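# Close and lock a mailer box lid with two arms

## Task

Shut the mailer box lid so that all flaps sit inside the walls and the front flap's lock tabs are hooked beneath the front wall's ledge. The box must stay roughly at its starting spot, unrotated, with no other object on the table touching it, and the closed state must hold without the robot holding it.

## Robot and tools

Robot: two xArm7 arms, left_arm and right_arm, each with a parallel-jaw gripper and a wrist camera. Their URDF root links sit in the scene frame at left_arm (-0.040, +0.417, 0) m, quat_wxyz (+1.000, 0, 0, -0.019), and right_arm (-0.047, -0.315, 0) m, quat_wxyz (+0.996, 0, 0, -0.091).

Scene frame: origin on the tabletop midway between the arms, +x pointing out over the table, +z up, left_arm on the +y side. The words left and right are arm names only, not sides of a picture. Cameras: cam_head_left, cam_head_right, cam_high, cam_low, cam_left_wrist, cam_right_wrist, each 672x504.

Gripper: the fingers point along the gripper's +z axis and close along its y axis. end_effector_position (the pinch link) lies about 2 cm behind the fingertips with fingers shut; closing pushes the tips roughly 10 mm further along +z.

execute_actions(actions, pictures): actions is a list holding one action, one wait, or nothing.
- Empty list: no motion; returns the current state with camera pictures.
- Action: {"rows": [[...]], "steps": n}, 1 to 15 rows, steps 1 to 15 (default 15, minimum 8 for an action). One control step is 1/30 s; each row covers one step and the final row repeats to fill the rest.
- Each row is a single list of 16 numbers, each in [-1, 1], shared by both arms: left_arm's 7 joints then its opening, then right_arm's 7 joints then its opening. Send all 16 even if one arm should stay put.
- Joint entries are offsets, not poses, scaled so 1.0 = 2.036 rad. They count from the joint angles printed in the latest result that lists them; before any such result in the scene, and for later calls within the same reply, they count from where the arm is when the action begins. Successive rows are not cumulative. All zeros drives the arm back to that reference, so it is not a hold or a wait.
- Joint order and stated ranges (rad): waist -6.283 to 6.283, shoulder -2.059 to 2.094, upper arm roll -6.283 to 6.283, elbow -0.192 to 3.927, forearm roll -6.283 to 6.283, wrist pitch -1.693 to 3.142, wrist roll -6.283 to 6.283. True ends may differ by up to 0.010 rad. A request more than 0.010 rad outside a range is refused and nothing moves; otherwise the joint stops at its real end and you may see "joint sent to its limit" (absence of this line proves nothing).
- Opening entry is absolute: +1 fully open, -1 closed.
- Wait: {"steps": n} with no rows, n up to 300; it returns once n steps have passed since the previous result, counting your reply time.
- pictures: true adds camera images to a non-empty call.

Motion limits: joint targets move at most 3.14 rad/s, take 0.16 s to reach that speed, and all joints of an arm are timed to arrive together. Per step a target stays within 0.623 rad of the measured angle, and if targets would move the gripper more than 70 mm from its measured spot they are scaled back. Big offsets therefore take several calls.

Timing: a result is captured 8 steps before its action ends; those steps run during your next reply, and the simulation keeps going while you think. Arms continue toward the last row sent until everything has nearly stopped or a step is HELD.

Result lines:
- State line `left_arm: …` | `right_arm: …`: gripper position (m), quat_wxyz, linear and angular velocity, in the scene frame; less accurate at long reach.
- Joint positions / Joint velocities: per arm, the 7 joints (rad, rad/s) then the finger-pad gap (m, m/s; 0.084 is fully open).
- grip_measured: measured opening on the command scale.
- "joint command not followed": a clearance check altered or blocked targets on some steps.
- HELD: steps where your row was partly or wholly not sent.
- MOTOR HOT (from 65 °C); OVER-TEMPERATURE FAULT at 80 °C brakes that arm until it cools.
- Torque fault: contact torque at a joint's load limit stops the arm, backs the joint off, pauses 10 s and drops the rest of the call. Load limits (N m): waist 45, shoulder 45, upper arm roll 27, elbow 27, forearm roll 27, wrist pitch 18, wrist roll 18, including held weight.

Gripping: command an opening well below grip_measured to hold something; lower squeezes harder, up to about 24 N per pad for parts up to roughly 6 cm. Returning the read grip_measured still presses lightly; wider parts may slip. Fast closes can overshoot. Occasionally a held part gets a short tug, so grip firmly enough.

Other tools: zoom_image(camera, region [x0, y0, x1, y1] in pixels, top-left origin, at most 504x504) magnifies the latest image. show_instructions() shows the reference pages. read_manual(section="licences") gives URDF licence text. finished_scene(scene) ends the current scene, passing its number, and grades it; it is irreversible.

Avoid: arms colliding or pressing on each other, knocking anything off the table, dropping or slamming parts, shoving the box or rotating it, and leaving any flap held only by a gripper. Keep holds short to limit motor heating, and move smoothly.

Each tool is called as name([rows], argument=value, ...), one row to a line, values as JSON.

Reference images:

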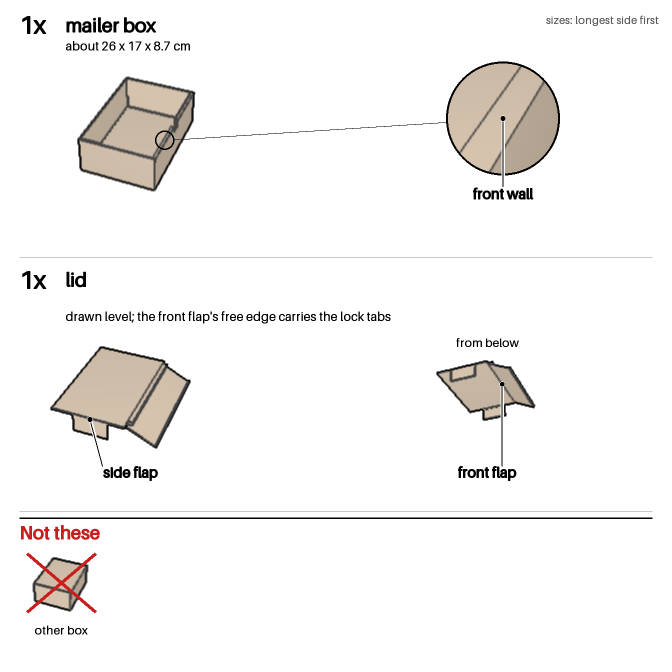

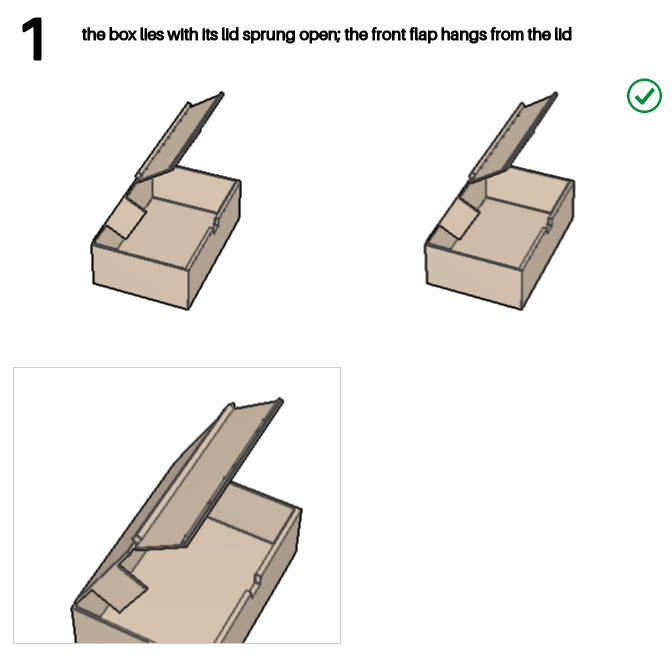

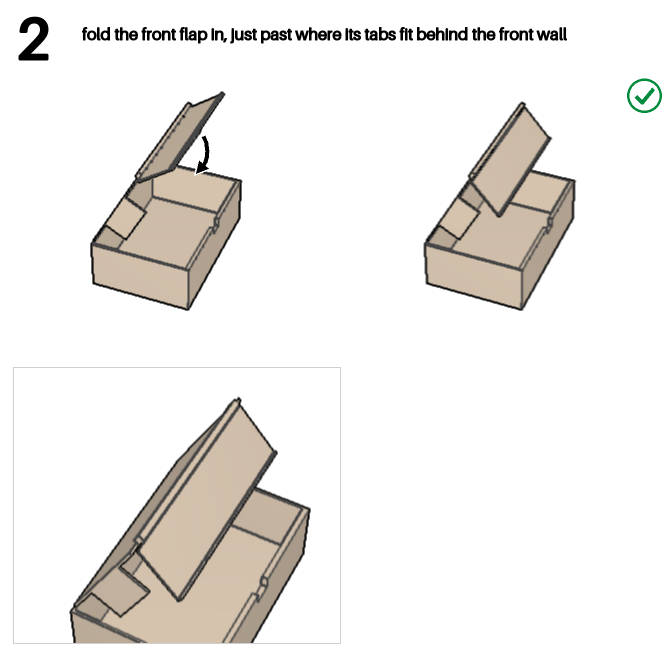

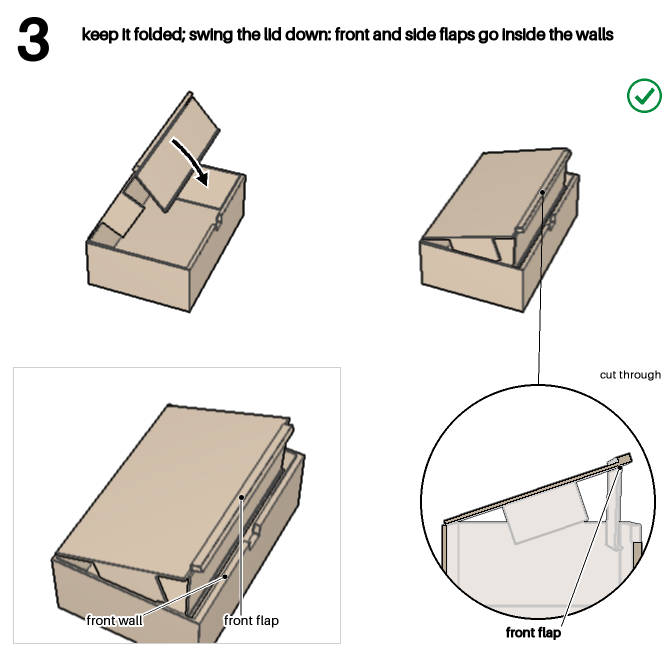

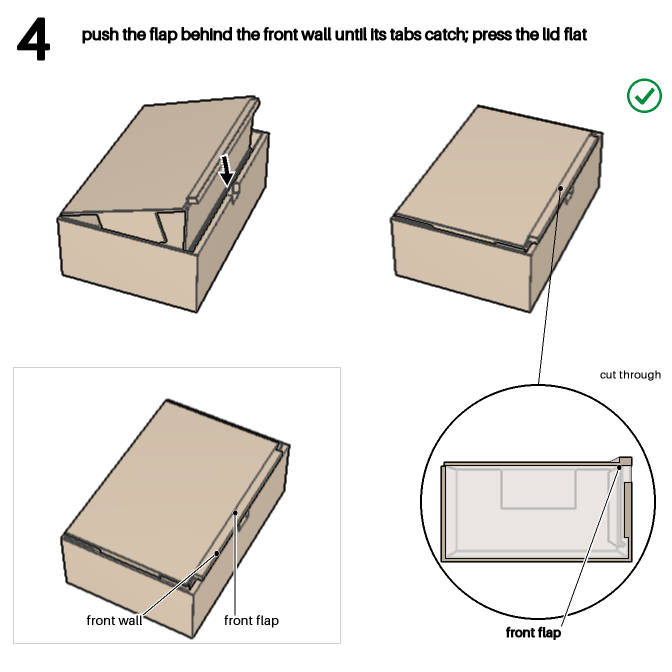

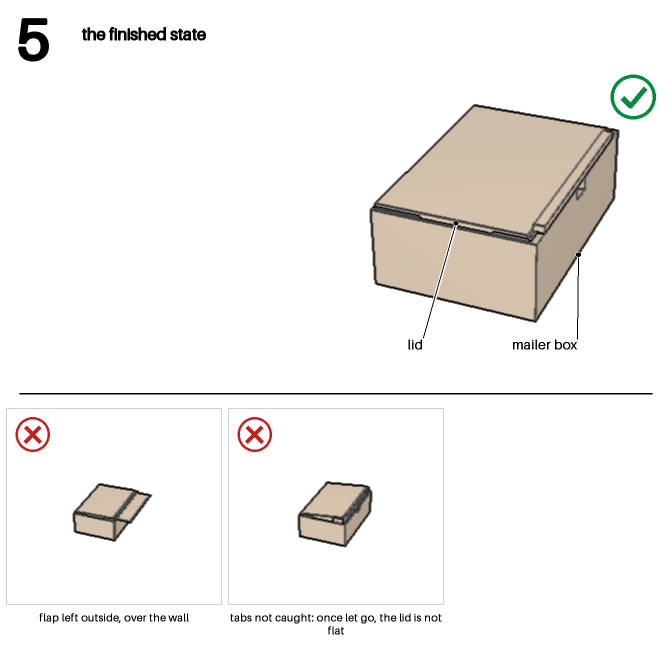

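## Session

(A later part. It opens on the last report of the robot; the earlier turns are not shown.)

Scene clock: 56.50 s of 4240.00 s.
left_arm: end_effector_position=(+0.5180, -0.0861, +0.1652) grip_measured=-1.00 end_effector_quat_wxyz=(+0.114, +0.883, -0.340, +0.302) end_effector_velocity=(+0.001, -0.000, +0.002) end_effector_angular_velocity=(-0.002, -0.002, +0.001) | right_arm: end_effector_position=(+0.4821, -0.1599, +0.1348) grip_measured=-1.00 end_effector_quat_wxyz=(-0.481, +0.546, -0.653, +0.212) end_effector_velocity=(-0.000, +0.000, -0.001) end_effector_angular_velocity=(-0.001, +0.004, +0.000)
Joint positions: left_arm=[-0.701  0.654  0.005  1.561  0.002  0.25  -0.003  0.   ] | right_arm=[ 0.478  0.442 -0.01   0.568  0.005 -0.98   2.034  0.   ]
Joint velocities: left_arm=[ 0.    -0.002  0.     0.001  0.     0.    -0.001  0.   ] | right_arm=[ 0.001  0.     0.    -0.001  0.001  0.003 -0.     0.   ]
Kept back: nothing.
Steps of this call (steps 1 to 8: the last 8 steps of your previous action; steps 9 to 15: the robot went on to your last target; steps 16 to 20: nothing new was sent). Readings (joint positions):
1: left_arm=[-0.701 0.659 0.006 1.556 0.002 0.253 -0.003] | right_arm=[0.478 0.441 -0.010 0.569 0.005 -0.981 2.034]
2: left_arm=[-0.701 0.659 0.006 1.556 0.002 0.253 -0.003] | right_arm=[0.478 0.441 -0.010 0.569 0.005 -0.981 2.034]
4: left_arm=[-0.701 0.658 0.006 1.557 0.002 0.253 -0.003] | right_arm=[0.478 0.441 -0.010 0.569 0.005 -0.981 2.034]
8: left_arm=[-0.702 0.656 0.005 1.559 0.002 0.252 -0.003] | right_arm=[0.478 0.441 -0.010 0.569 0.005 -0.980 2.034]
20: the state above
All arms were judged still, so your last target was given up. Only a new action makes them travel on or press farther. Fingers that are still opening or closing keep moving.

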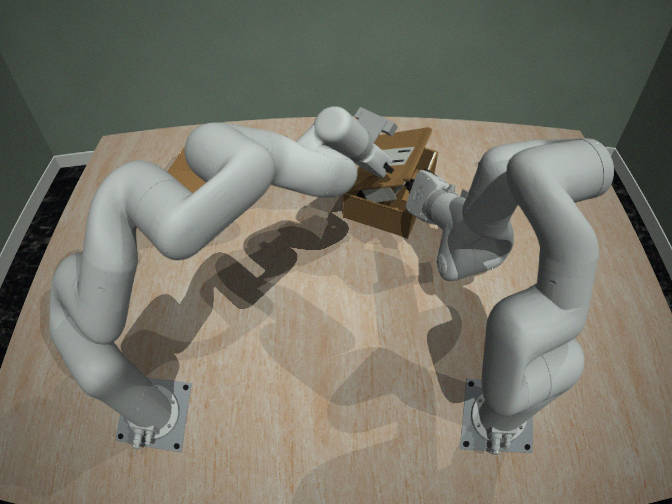

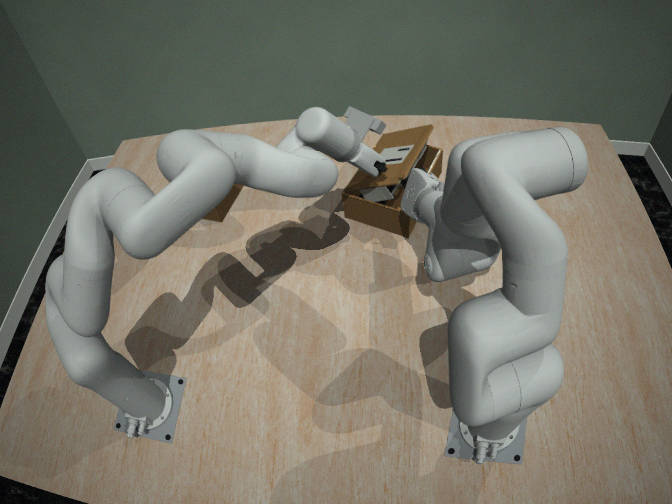

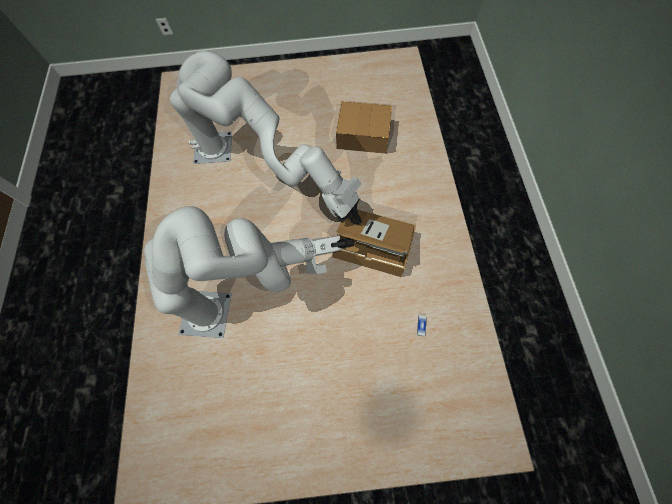

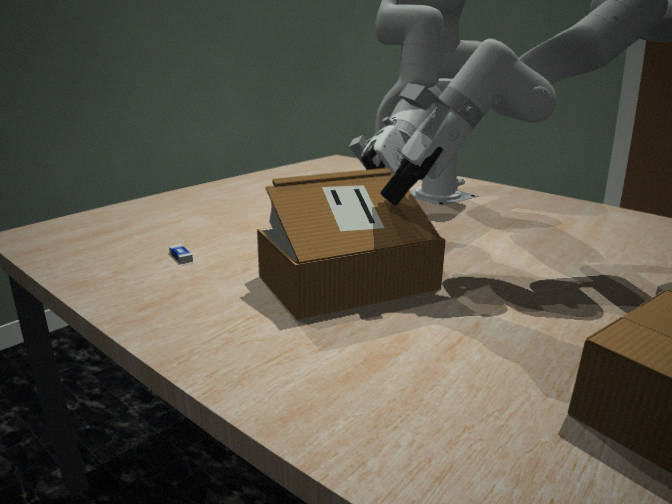

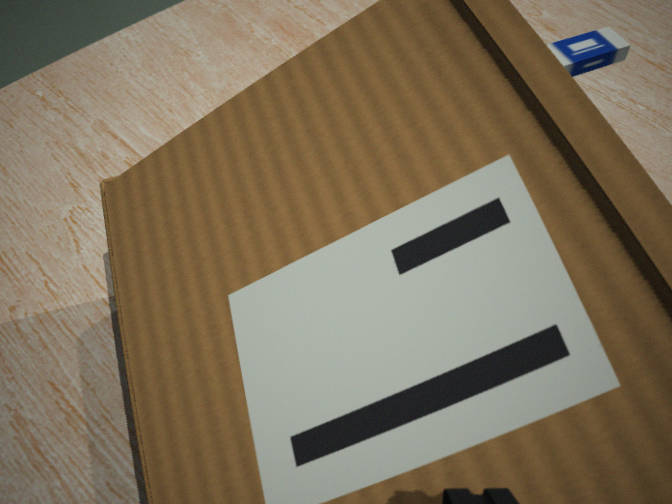

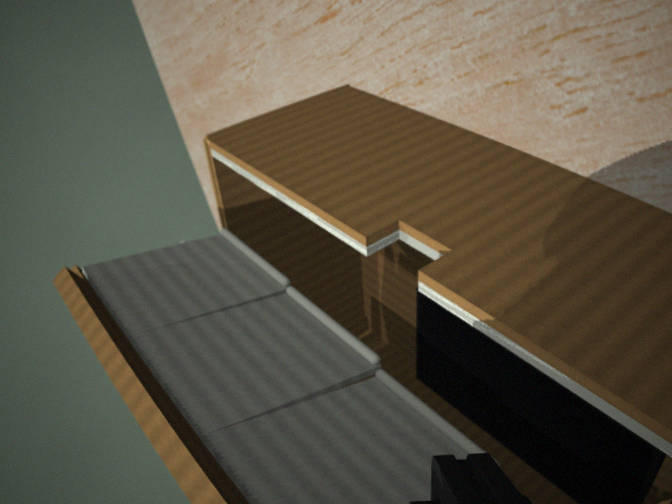

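Good. Lower left ~2 cm, right ~1.5 cm with slight outward drift.

execute_actions([
  {"rows":[[0,0.014,0,0,0,0,0,-1,-0.006,0.013,0,0,0,0,0,-1]],"steps":15},
])

execute_actions([
  {"steps":25},
], pictures=true)

Scene clock: 56.97 s of 4240.00 s.
left_arm: end_effector_position=(+0.5162, -0.0845, +0.1469) grip_measured=-1.00 end_effector_quat_wxyz=(+0.111, +0.887, -0.341, +0.292) end_effector_velocity=(+0.003, +0.001, -0.014) end_effector_angular_velocity=(+0.008, +0.010, +0.004) | right_arm: end_effector_position=(+0.4797, -0.1675, +0.1199) grip_measured=-1.00 end_effector_quat_wxyz=(-0.468, +0.547, -0.662, +0.210) end_effector_velocity=(-0.007, -0.018, -0.030) end_effector_angular_velocity=(-0.018, +0.057, -0.028)
Joint positions: left_arm=[-0.701  0.679  0.005  1.562  0.002  0.249 -0.003  0.   ] | right_arm=[ 0.467  0.467 -0.011  0.566  0.005 -0.978  2.034  0.   ]
Joint velocities: left_arm=[ 0.002  0.031  0.001  0.016 -0.002 -0.002  0.     0.   ] | right_arm=[-0.022  0.045 -0.005 -0.012  0.001  0.002  0.001  0.   ]
Steps of this call (steps 1 to 7: nothing new was sent; steps 8 to 14: the first 7 steps of this action). Readings (joint positions):
8: left_arm=[-0.701 0.654 0.005 1.561 0.002 0.250 -0.003] | right_arm=[0.478 0.442 -0.010 0.568 0.005 -0.980 2.034]
9: left_arm=[-0.701 0.657 0.005 1.563 0.002 0.250 -0.003] | right_arm=[0.476 0.445 -0.009 0.569 0.005 -0.980 2.034]
11: left_arm=[-0.701 0.668 0.005 1.564 0.002 0.249 -0.003] | right_arm=[0.471 0.457 -0.009 0.568 0.005 -0.980 2.034]
14: the state above

Scene clock: 57.80 s of 4240.00 s.
left_arm: end_effector_position=(+0.5160, -0.0838, +0.1444) grip_measured=-1.00 end_effector_quat_wxyz=(+0.110, +0.887, -0.341, +0.290) end_effector_velocity=(-0.000, +0.000, -0.000) end_effector_angular_velocity=(+0.001, +0.000, -0.001) | right_arm: end_effector_position=(+0.4804, -0.1676, +0.1201) grip_measured=-1.00 end_effector_quat_wxyz=(-0.469, +0.546, -0.662, +0.211) end_effector_velocity=(+0.000, +0.000, +0.000) end_effector_angular_velocity=(+0.001, -0.000, +0.000)
Joint positions: left_arm=[-0.701  0.682  0.005  1.562  0.002  0.25  -0.003  0.   ] | right_arm=[ 0.466  0.468 -0.01   0.568  0.005 -0.98   2.034  0.   ]
Joint velocities: left_arm=[ 0.     0.    -0.    -0.     0.    -0.     0.001  0.   ] | right_arm=[-0.     0.     0.     0.    -0.    -0.     0.001  0.   ]
Kept back: nothing.
Steps of this call (steps 1 to 8: the last 8 steps of your previous action; steps 9 to 15: the robot went on to your last target; steps 16 to 25: nothing new was sent). Readings (joint positions):
1: left_arm=[-0.701 0.680 0.005 1.563 0.002 0.249 -0.003] | right_arm=[0.466 0.468 -0.011 0.566 0.005 -0.979 2.034]
2: left_arm=[-0.701 0.680 0.005 1.563 0.002 0.249 -0.003] | right_arm=[0.466 0.468 -0.010 0.566 0.005 -0.979 2.034]
4: left_arm=[-0.701 0.680 0.005 1.563 0.002 0.249 -0.003] | right_arm=[0.466 0.468 -0.010 0.567 0.005 -0.979 2.034]
8: left_arm=[-0.701 0.680 0.005 1.563 0.002 0.249 -0.003] | right_arm=[0.466 0.468 -0.010 0.567 0.005 -0.979 2.034]
25: the state above
All arms were judged still, so your last target was given up. Only a new action makes them travel on or press farther. Fingers that are still opening or closing keep moving.

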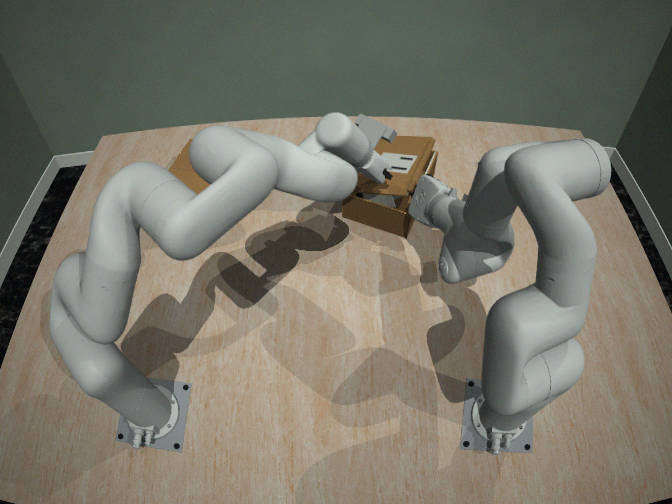

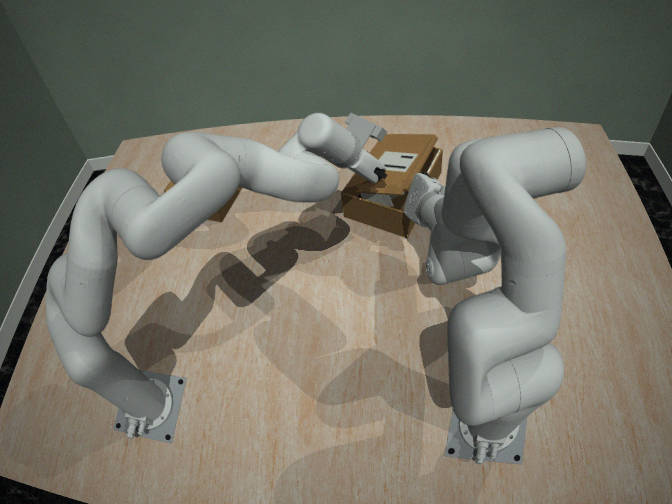

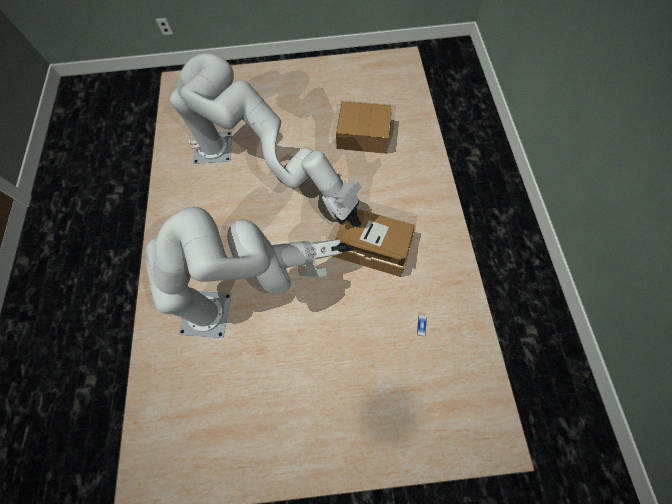

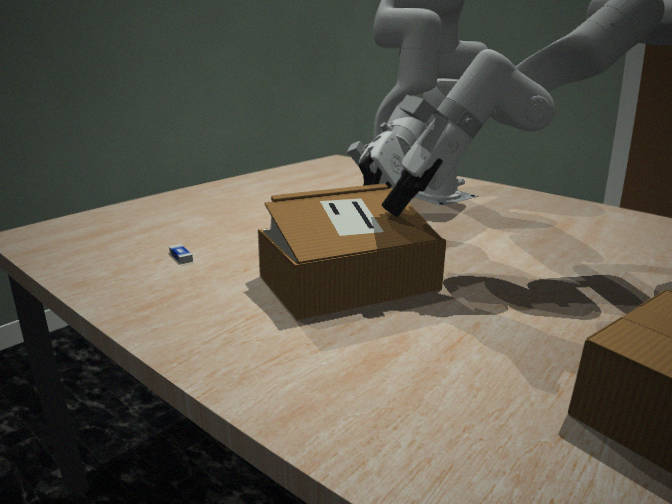

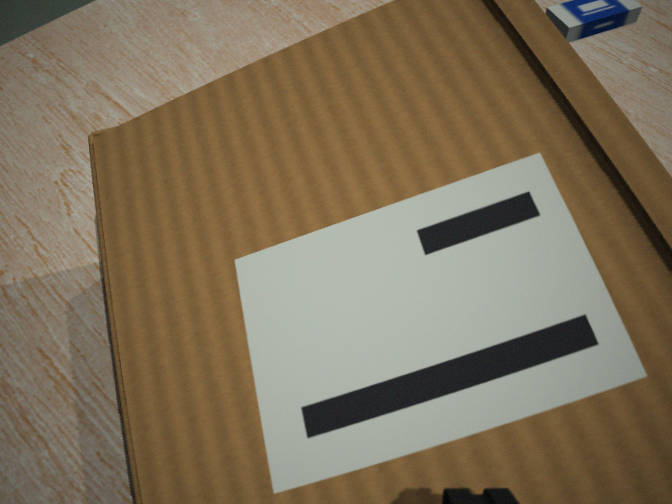

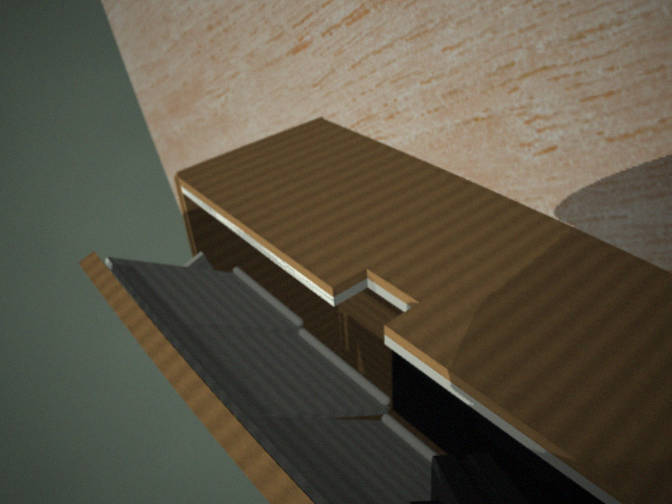

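Lid is now below the blocking height; withdraw right, then press.

execute_actions([
  {"rows":[[0,0.002,0,0,0,0,0,-1,-0.06,0,0,0,0,0,0,-1]],"steps":15},
])

execute_actions([
  {"rows":[[0,0.023,0,0,0,0,0,-1,-0.03,0,0,0,0,0,0,-1]],"steps":15},
])

execute_actions([
  {"steps":25},
], pictures=true)

Scene clock: 58.30 s of 4240.00 s.
left_arm: end_effector_position=(+0.5121, -0.0823, +0.1335) grip_measured=-1.00 end_effector_quat_wxyz=(+0.107, +0.890, -0.343, +0.281) end_effector_velocity=(-0.008, +0.004, -0.030) end_effector_angular_velocity=(+0.031, +0.034, -0.004) | right_arm: end_effector_position=(+0.4951, -0.2272, +0.1227) grip_measured=-1.00 end_effector_quat_wxyz=(+0.459, -0.508, +0.689, -0.238) end_effector_velocity=(+0.027, -0.198, -0.005) end_effector_angular_velocity=(-0.025, +0.012, -0.363)
Joint positions: left_arm=[-0.702  0.691  0.004  1.555  0.002  0.253 -0.003  0.   ] | right_arm=[ 0.359  0.466 -0.015  0.571  0.005 -0.981  2.034  0.   ]
Joint velocities: left_arm=[-0.003  0.03  -0.001 -0.015 -0.     0.002  0.001  0.   ] | right_arm=[-0.304 -0.001 -0.053 -0.013  0.011  0.004  0.     0.   ]
Steps of this call (steps 1 to 8: nothing new was sent; steps 9 to 15: the first 7 steps of this action). Readings (joint positions):
9: left_arm=[-0.701 0.682 0.005 1.562 0.002 0.250 -0.003] | right_arm=[0.465 0.468 -0.010 0.568 0.005 -0.980 2.034]
10: left_arm=[-0.701 0.682 0.005 1.562 0.002 0.250 -0.003] | right_arm=[0.460 0.468 -0.008 0.568 0.004 -0.980 2.034]
12: left_arm=[-0.702 0.685 0.005 1.561 0.002 0.251 -0.003] | right_arm=[0.418 0.468 -0.003 0.569 0.003 -0.981 2.034]
15: the state above

Scene clock: 58.80 s of 4240.00 s.
left_arm: end_effector_position=(+0.5139, -0.0824, +0.1191) grip_measured=-1.00 end_effector_quat_wxyz=(+0.105, +0.891, -0.343, +0.277) end_effector_velocity=(+0.003, -0.003, -0.017) end_effector_angular_velocity=(+0.002, +0.003, +0.001) | right_arm: end_effector_position=(+0.4983, -0.2634, +0.1206) grip_measured=-1.00 end_effector_quat_wxyz=(+0.449, -0.485, +0.707, -0.252) end_effector_velocity=(+0.005, -0.055, -0.000) end_effector_angular_velocity=(+0.002, +0.000, -0.101)
Joint positions: left_arm=[-0.701  0.722  0.005  1.568  0.002  0.246 -0.003  0.   ] | right_arm=[ 0.29   0.468 -0.012  0.568  0.005 -0.98   2.034  0.   ]
Joint velocities: left_arm=[-0.001  0.045  0.     0.025 -0.001 -0.017 -0.001  0.   ] | right_arm=[-0.106  0.     0.005 -0.001 -0.001 -0.001  0.     0.   ]
Steps of this call (steps 1 to 8: the last 8 steps of your previous action; steps 9 to 15: the first 7 steps of this action, its rows measured from where the robot was after step 8). Readings (joint positions):
8: left_arm=[-0.701 0.686 0.005 1.561 0.002 0.250 -0.003] | right_arm=[0.345 0.468 -0.009 0.568 0.004 -0.980 2.034]
9: left_arm=[-0.701 0.687 0.005 1.561 0.002 0.250 -0.003] | right_arm=[0.344 0.468 -0.009 0.568 0.005 -0.980 2.034]
10: left_arm=[-0.701 0.690 0.005 1.563 0.002 0.250 -0.003] | right_arm=[0.339 0.468 -0.007 0.568 0.004 -0.980 2.034]
12: left_arm=[-0.701 0.709 0.005 1.565 0.002 0.249 -0.003] | right_arm=[0.314 0.468 -0.007 0.568 0.004 -0.980 2.034]
15: the state above

Scene clock: 59.63 s of 4240.00 s.
left_arm: end_effector_position=(+0.5136, -0.0819, +0.1182) grip_measured=-1.00 end_effector_quat_wxyz=(+0.104, +0.892, -0.343, +0.276) end_effector_velocity=(+0.000, -0.000, +0.000) end_effector_angular_velocity=(-0.001, -0.000, +0.000) | right_arm: end_effector_position=(+0.4984, -0.2648, +0.1205) grip_measured=-1.00 end_effector_quat_wxyz=(+0.448, -0.484, +0.708, -0.252) end_effector_velocity=(+0.000, +0.001, +0.000) end_effector_angular_velocity=(-0.000, -0.000, +0.001)
Joint positions: left_arm=[-0.701  0.722  0.005  1.568  0.002  0.247 -0.003  0.   ] | right_arm=[ 0.284  0.468 -0.009  0.568  0.004 -0.98   2.034  0.   ]
Joint velocities: left_arm=[ 0.    -0.    -0.     0.    -0.    -0.001 -0.     0.   ] | right_arm=[ 0.001 -0.001 -0.     0.    -0.     0.001 -0.     0.   ]
Kept back: nothing.
Steps of this call (steps 1 to 8: the last 8 steps of your previous action; steps 9 to 15: the robot went on to your last target; steps 16 to 25: nothing new was sent). Readings (joint positions):
1: left_arm=[-0.701 0.722 0.005 1.569 0.002 0.246 -0.003] | right_arm=[0.287 0.468 -0.011 0.568 0.005 -0.980 2.034]
2: left_arm=[-0.701 0.723 0.005 1.569 0.002 0.246 -0.003] | right_arm=[0.286 0.468 -0.010 0.568 0.005 -0.980 2.034]
4: left_arm=[-0.701 0.723 0.005 1.569 0.002 0.246 -0.003] | right_arm=[0.285 0.468 -0.009 0.568 0.004 -0.980 2.034]
8: left_arm=[-0.701 0.722 0.005 1.568 0.002 0.247 -0.003] | right_arm=[0.284 0.468 -0.008 0.568 0.004 -0.980 2.034]
25: the state above
All arms were judged still, so your last target was given up. Only a new action makes them travel on or press farther. Fingers that are still opening or closing keep moving.

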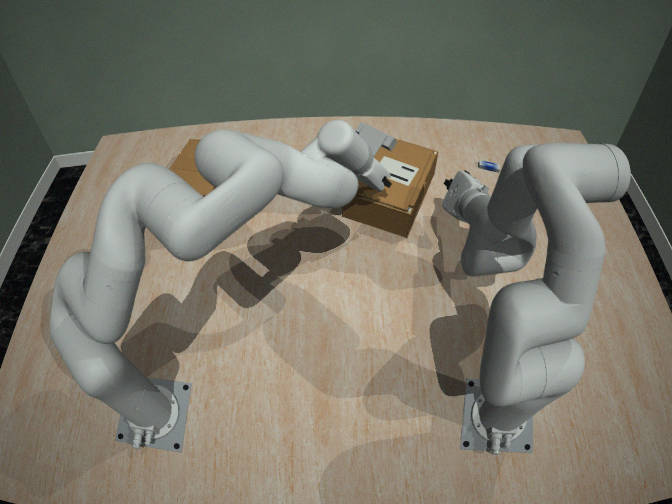

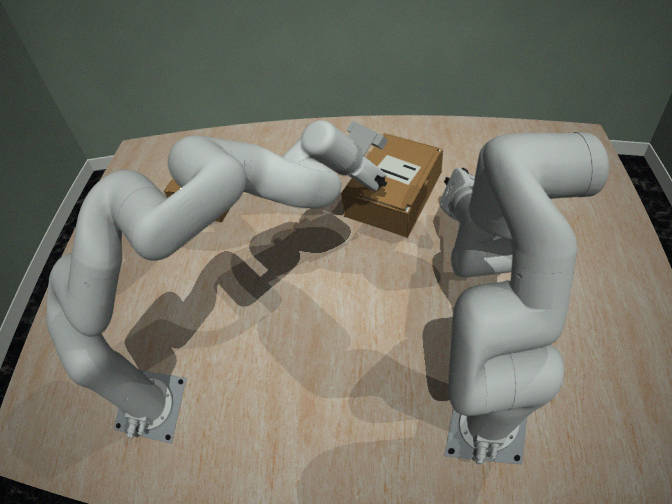

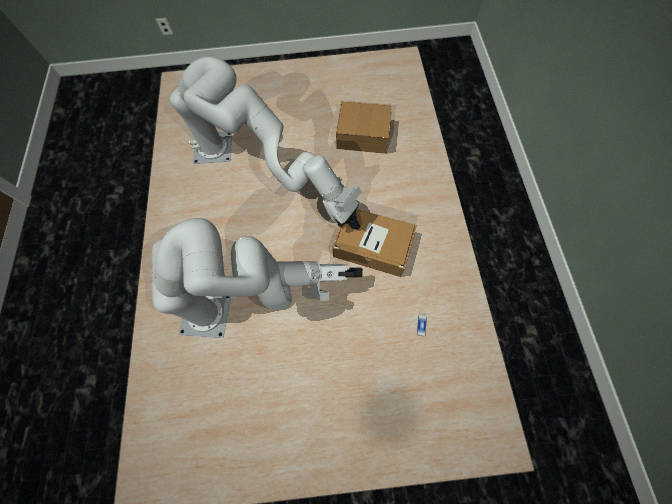

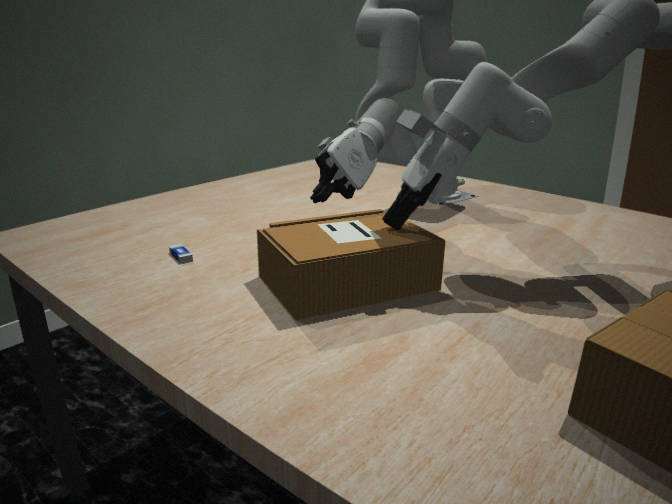

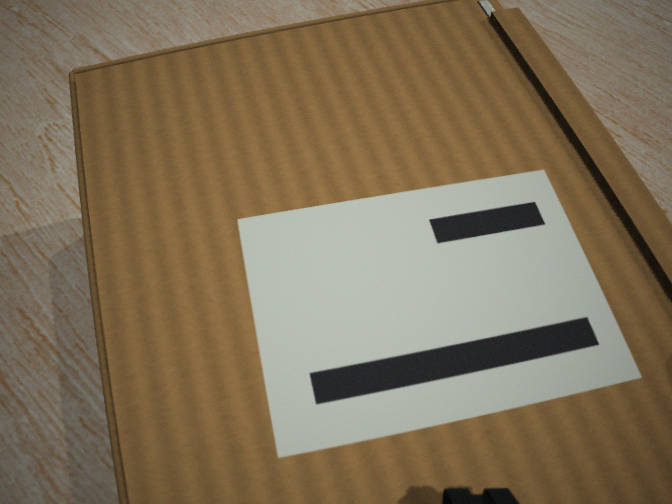

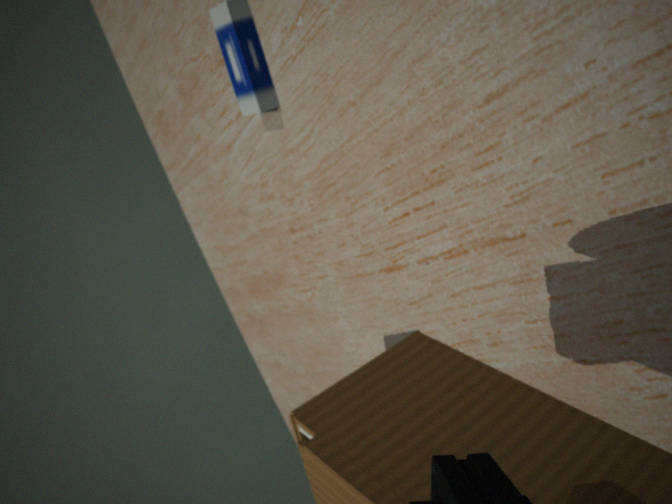

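execute_actions([
  {"rows":[[-0.003,-0.005,0,-0.018,0,-0.012,0,-1,-0.02,0,0,0,0,0,0,-1],[-0.003,-0.005,0,-0.018,0,-0.012,0,-1,-0.02,0,0,0,0,0,0,-1],[-0.0066,-0.015,0,-0.037,0,-0.021,0,-1,-0.04,0,0,0,0,0,0,-1],[-0.0066,-0.015,0,-0.037,0,-0.021,0,-1,-0.04,0,0,0,0,0,0,-1],[-0.01,-0.0245,0,-0.055,0,-0.03,0,-1,-0.06,0,0,0,0,0,0,-1],[-0.01,-0.0245,0,-0.055,0,-0.03,0,-1,-0.06,0,0,0,0,0,0,-1],[-0.0133,-0.0341,0,-0.0732,0,-0.0398,0,-1,-0.08,0,0,0,0,0,0,-1],[-0.0133,-0.0341,0,-0.0732,0,-0.0398,0,-1,-0.08,0,0,0,0,0,0,-1],[-0.0166,-0.043,0,-0.089,0,-0.0465,0,-1,-0.1,0,0,0,0,0,0,-1],[-0.0166,-0.043,0,-0.089,0,-0.0465,0,-1,-0.1,0,0,0,0,0,0,-1],[-0.02,-0.052,0,-0.105,0,-0.053,0,-1,-0.1,0,0,0,0,0,0,-1],[-0.02,-0.052,0,-0.105,0,-0.053,0,-1,-0.1,0,0,0,0,0,0,-1],[-0.023,-0.0615,0,-0.121,0,-0.06,0,-1,-0.1,0,0,0,0,0,0,-1],[-0.023,-0.0615,0,-0.121,0,-0.06,0,-1,-0.1,0,0,0,0,0,0,-1],[-0.0265,-0.0707,0,-0.137,0,-0.0668,0,-1,-0.1,0,0,0,0,0,0,-1]],"steps":15},
])

execute_actions([
  {"steps":30},
], pictures=true)

Scene clock: 61.13 s of 4240.00 s.
left_arm: end_effector_position=(+0.5028, -0.0792, +0.1186) grip_measured=-1.00 end_effector_quat_wxyz=(+0.106, +0.889, -0.346, +0.281) end_effector_velocity=(-0.106, +0.008, -0.001) end_effector_angular_velocity=(-0.027, -0.028, -0.089) | right_arm: end_effector_position=(+0.5007, -0.3071, +0.1205) grip_measured=-1.00 end_effector_quat_wxyz=(+0.438, -0.456, +0.726, -0.269) end_effector_velocity=(+0.004, -0.324, +0.000) end_effector_angular_velocity=(-0.012, -0.001, -0.592)
Joint positions: left_arm=[-0.712  0.689  0.009  1.503  0.002  0.204 -0.003  0.   ] | right_arm=[ 0.207  0.468 -0.009  0.568  0.005 -0.98   2.034  0.   ]
Joint velocities: left_arm=[-0.091 -0.259  0.002 -0.483  0.    -0.264 -0.001  0.   ] | right_arm=[-0.561 -0.    -0.028 -0.     0.006 -0.    -0.     0.   ]
Steps of this call (steps 1 to 38: nothing new was sent; steps 39 to 45: the first 7 steps of this action). Readings (joint positions):
39: left_arm=[-0.701 0.722 0.005 1.568 0.002 0.247 -0.003] | right_arm=[0.283 0.468 -0.009 0.568 0.004 -0.980 2.034]
40: left_arm=[-0.702 0.720 0.006 1.564 0.002 0.243 -0.003] | right_arm=[0.279 0.468 -0.007 0.568 0.004 -0.980 2.034]
42: left_arm=[-0.705 0.711 0.007 1.546 0.002 0.229 -0.003] | right_arm=[0.258 0.468 -0.006 0.568 0.004 -0.980 2.034]
45: the state above

Scene clock: 62.13 s of 4240.00 s.
left_arm: end_effector_position=(+0.4506, -0.0756, +0.1181) grip_measured=-1.00 end_effector_quat_wxyz=(+0.115, +0.880, -0.366, +0.281) end_effector_velocity=(+0.000, -0.000, +0.000) end_effector_angular_velocity=(+0.000, -0.001, -0.001) | right_arm: end_effector_position=(+0.4972, -0.3761, +0.1205) grip_measured=-1.00 end_effector_quat_wxyz=(+0.420, -0.410, +0.753, -0.296) end_effector_velocity=(-0.000, -0.001, -0.000) end_effector_angular_velocity=(-0.001, +0.000, -0.002)
Joint positions: left_arm=[-0.755  0.573  0.005  1.296  0.002  0.106 -0.003  0.   ] | right_arm=[ 0.08   0.468 -0.009  0.568  0.004 -0.98   2.034  0.   ]
Joint velocities: left_arm=[-0.001 -0.     0.001  0.     0.001 -0.    -0.     0.   ] | right_arm=[-0.002  0.    -0.    -0.    -0.    -0.    -0.001  0.   ]
Kept back: nothing.
Steps of this call (steps 1 to 8: the last 8 steps of your previous action; steps 9 to 30: the robot went on to your last target). Readings (joint positions):
1: left_arm=[-0.715 0.680 0.009 1.486 0.002 0.194 -0.003] | right_arm=[0.187 0.468 -0.010 0.568 0.005 -0.980 2.034]
2: left_arm=[-0.719 0.670 0.009 1.469 0.002 0.185 -0.003] | right_arm=[0.168 0.468 -0.010 0.568 0.005 -0.980 2.034]
4: left_arm=[-0.726 0.651 0.008 1.434 0.002 0.168 -0.003] | right_arm=[0.129 0.468 -0.010 0.568 0.005 -0.980 2.034]
8: left_arm=[-0.740 0.614 0.006 1.367 0.002 0.137 -0.003] | right_arm=[0.087 0.468 -0.011 0.568 0.005 -0.980 2.034]
30: the state above
All arms were judged still, so your last target was given up. Only a new action makes them travel on or press farther. Fingers that are still opening or closing keep moving.

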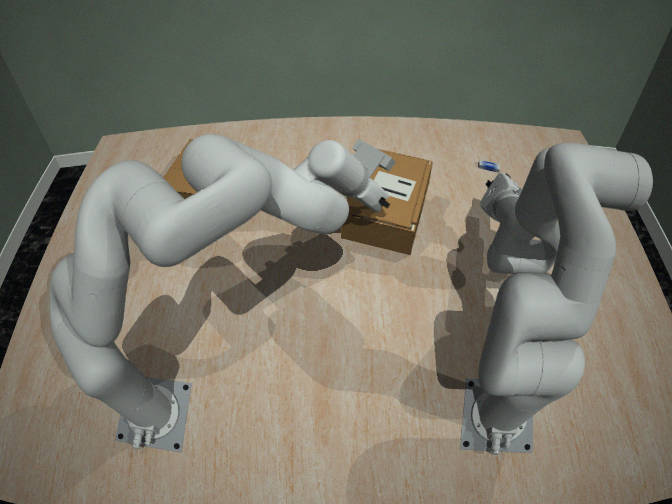

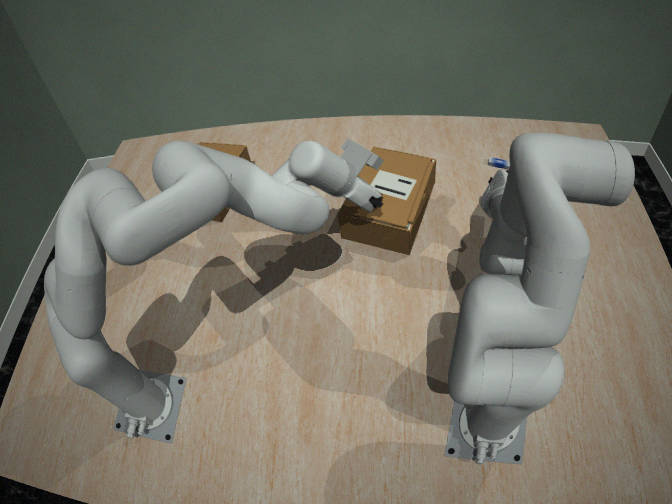

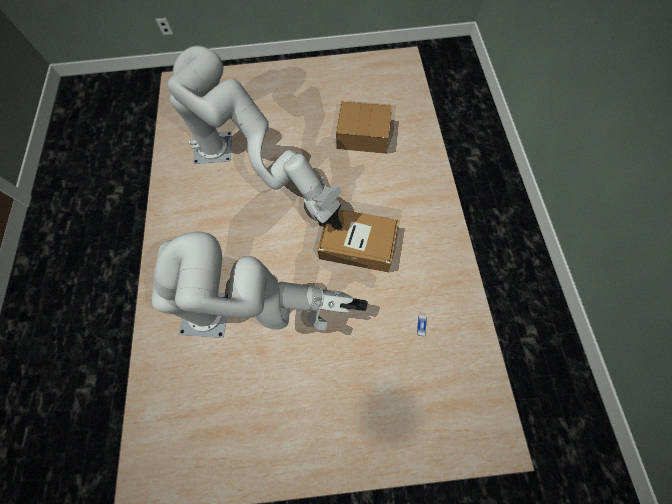

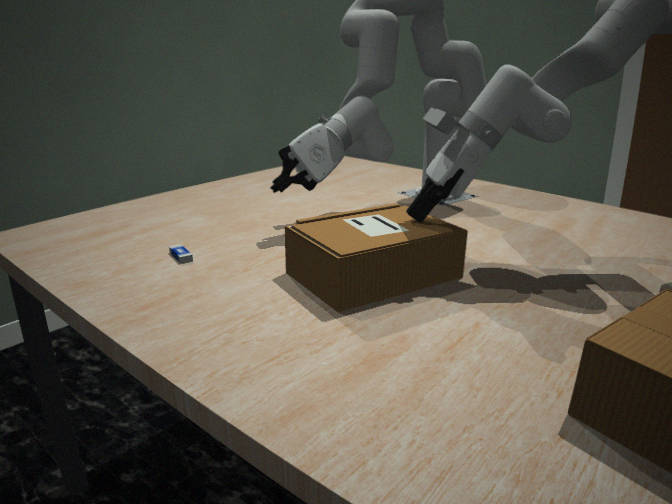

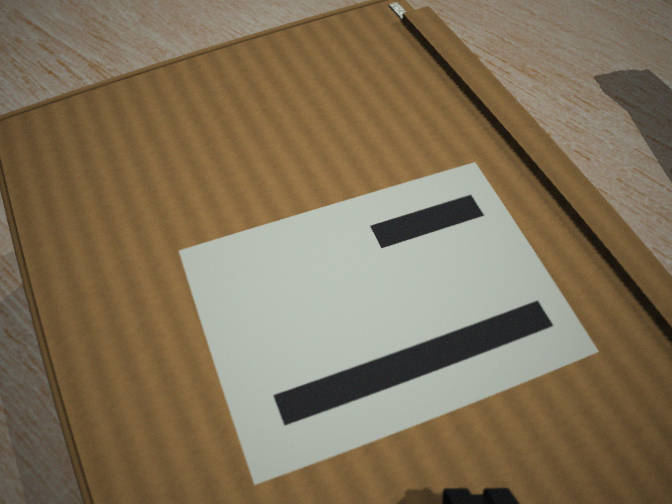

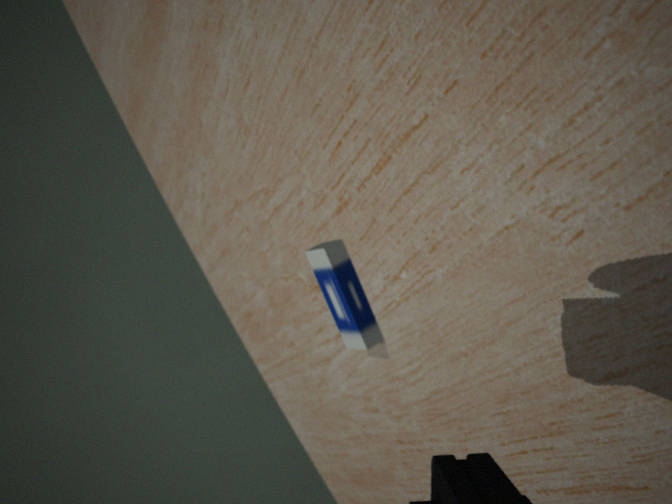

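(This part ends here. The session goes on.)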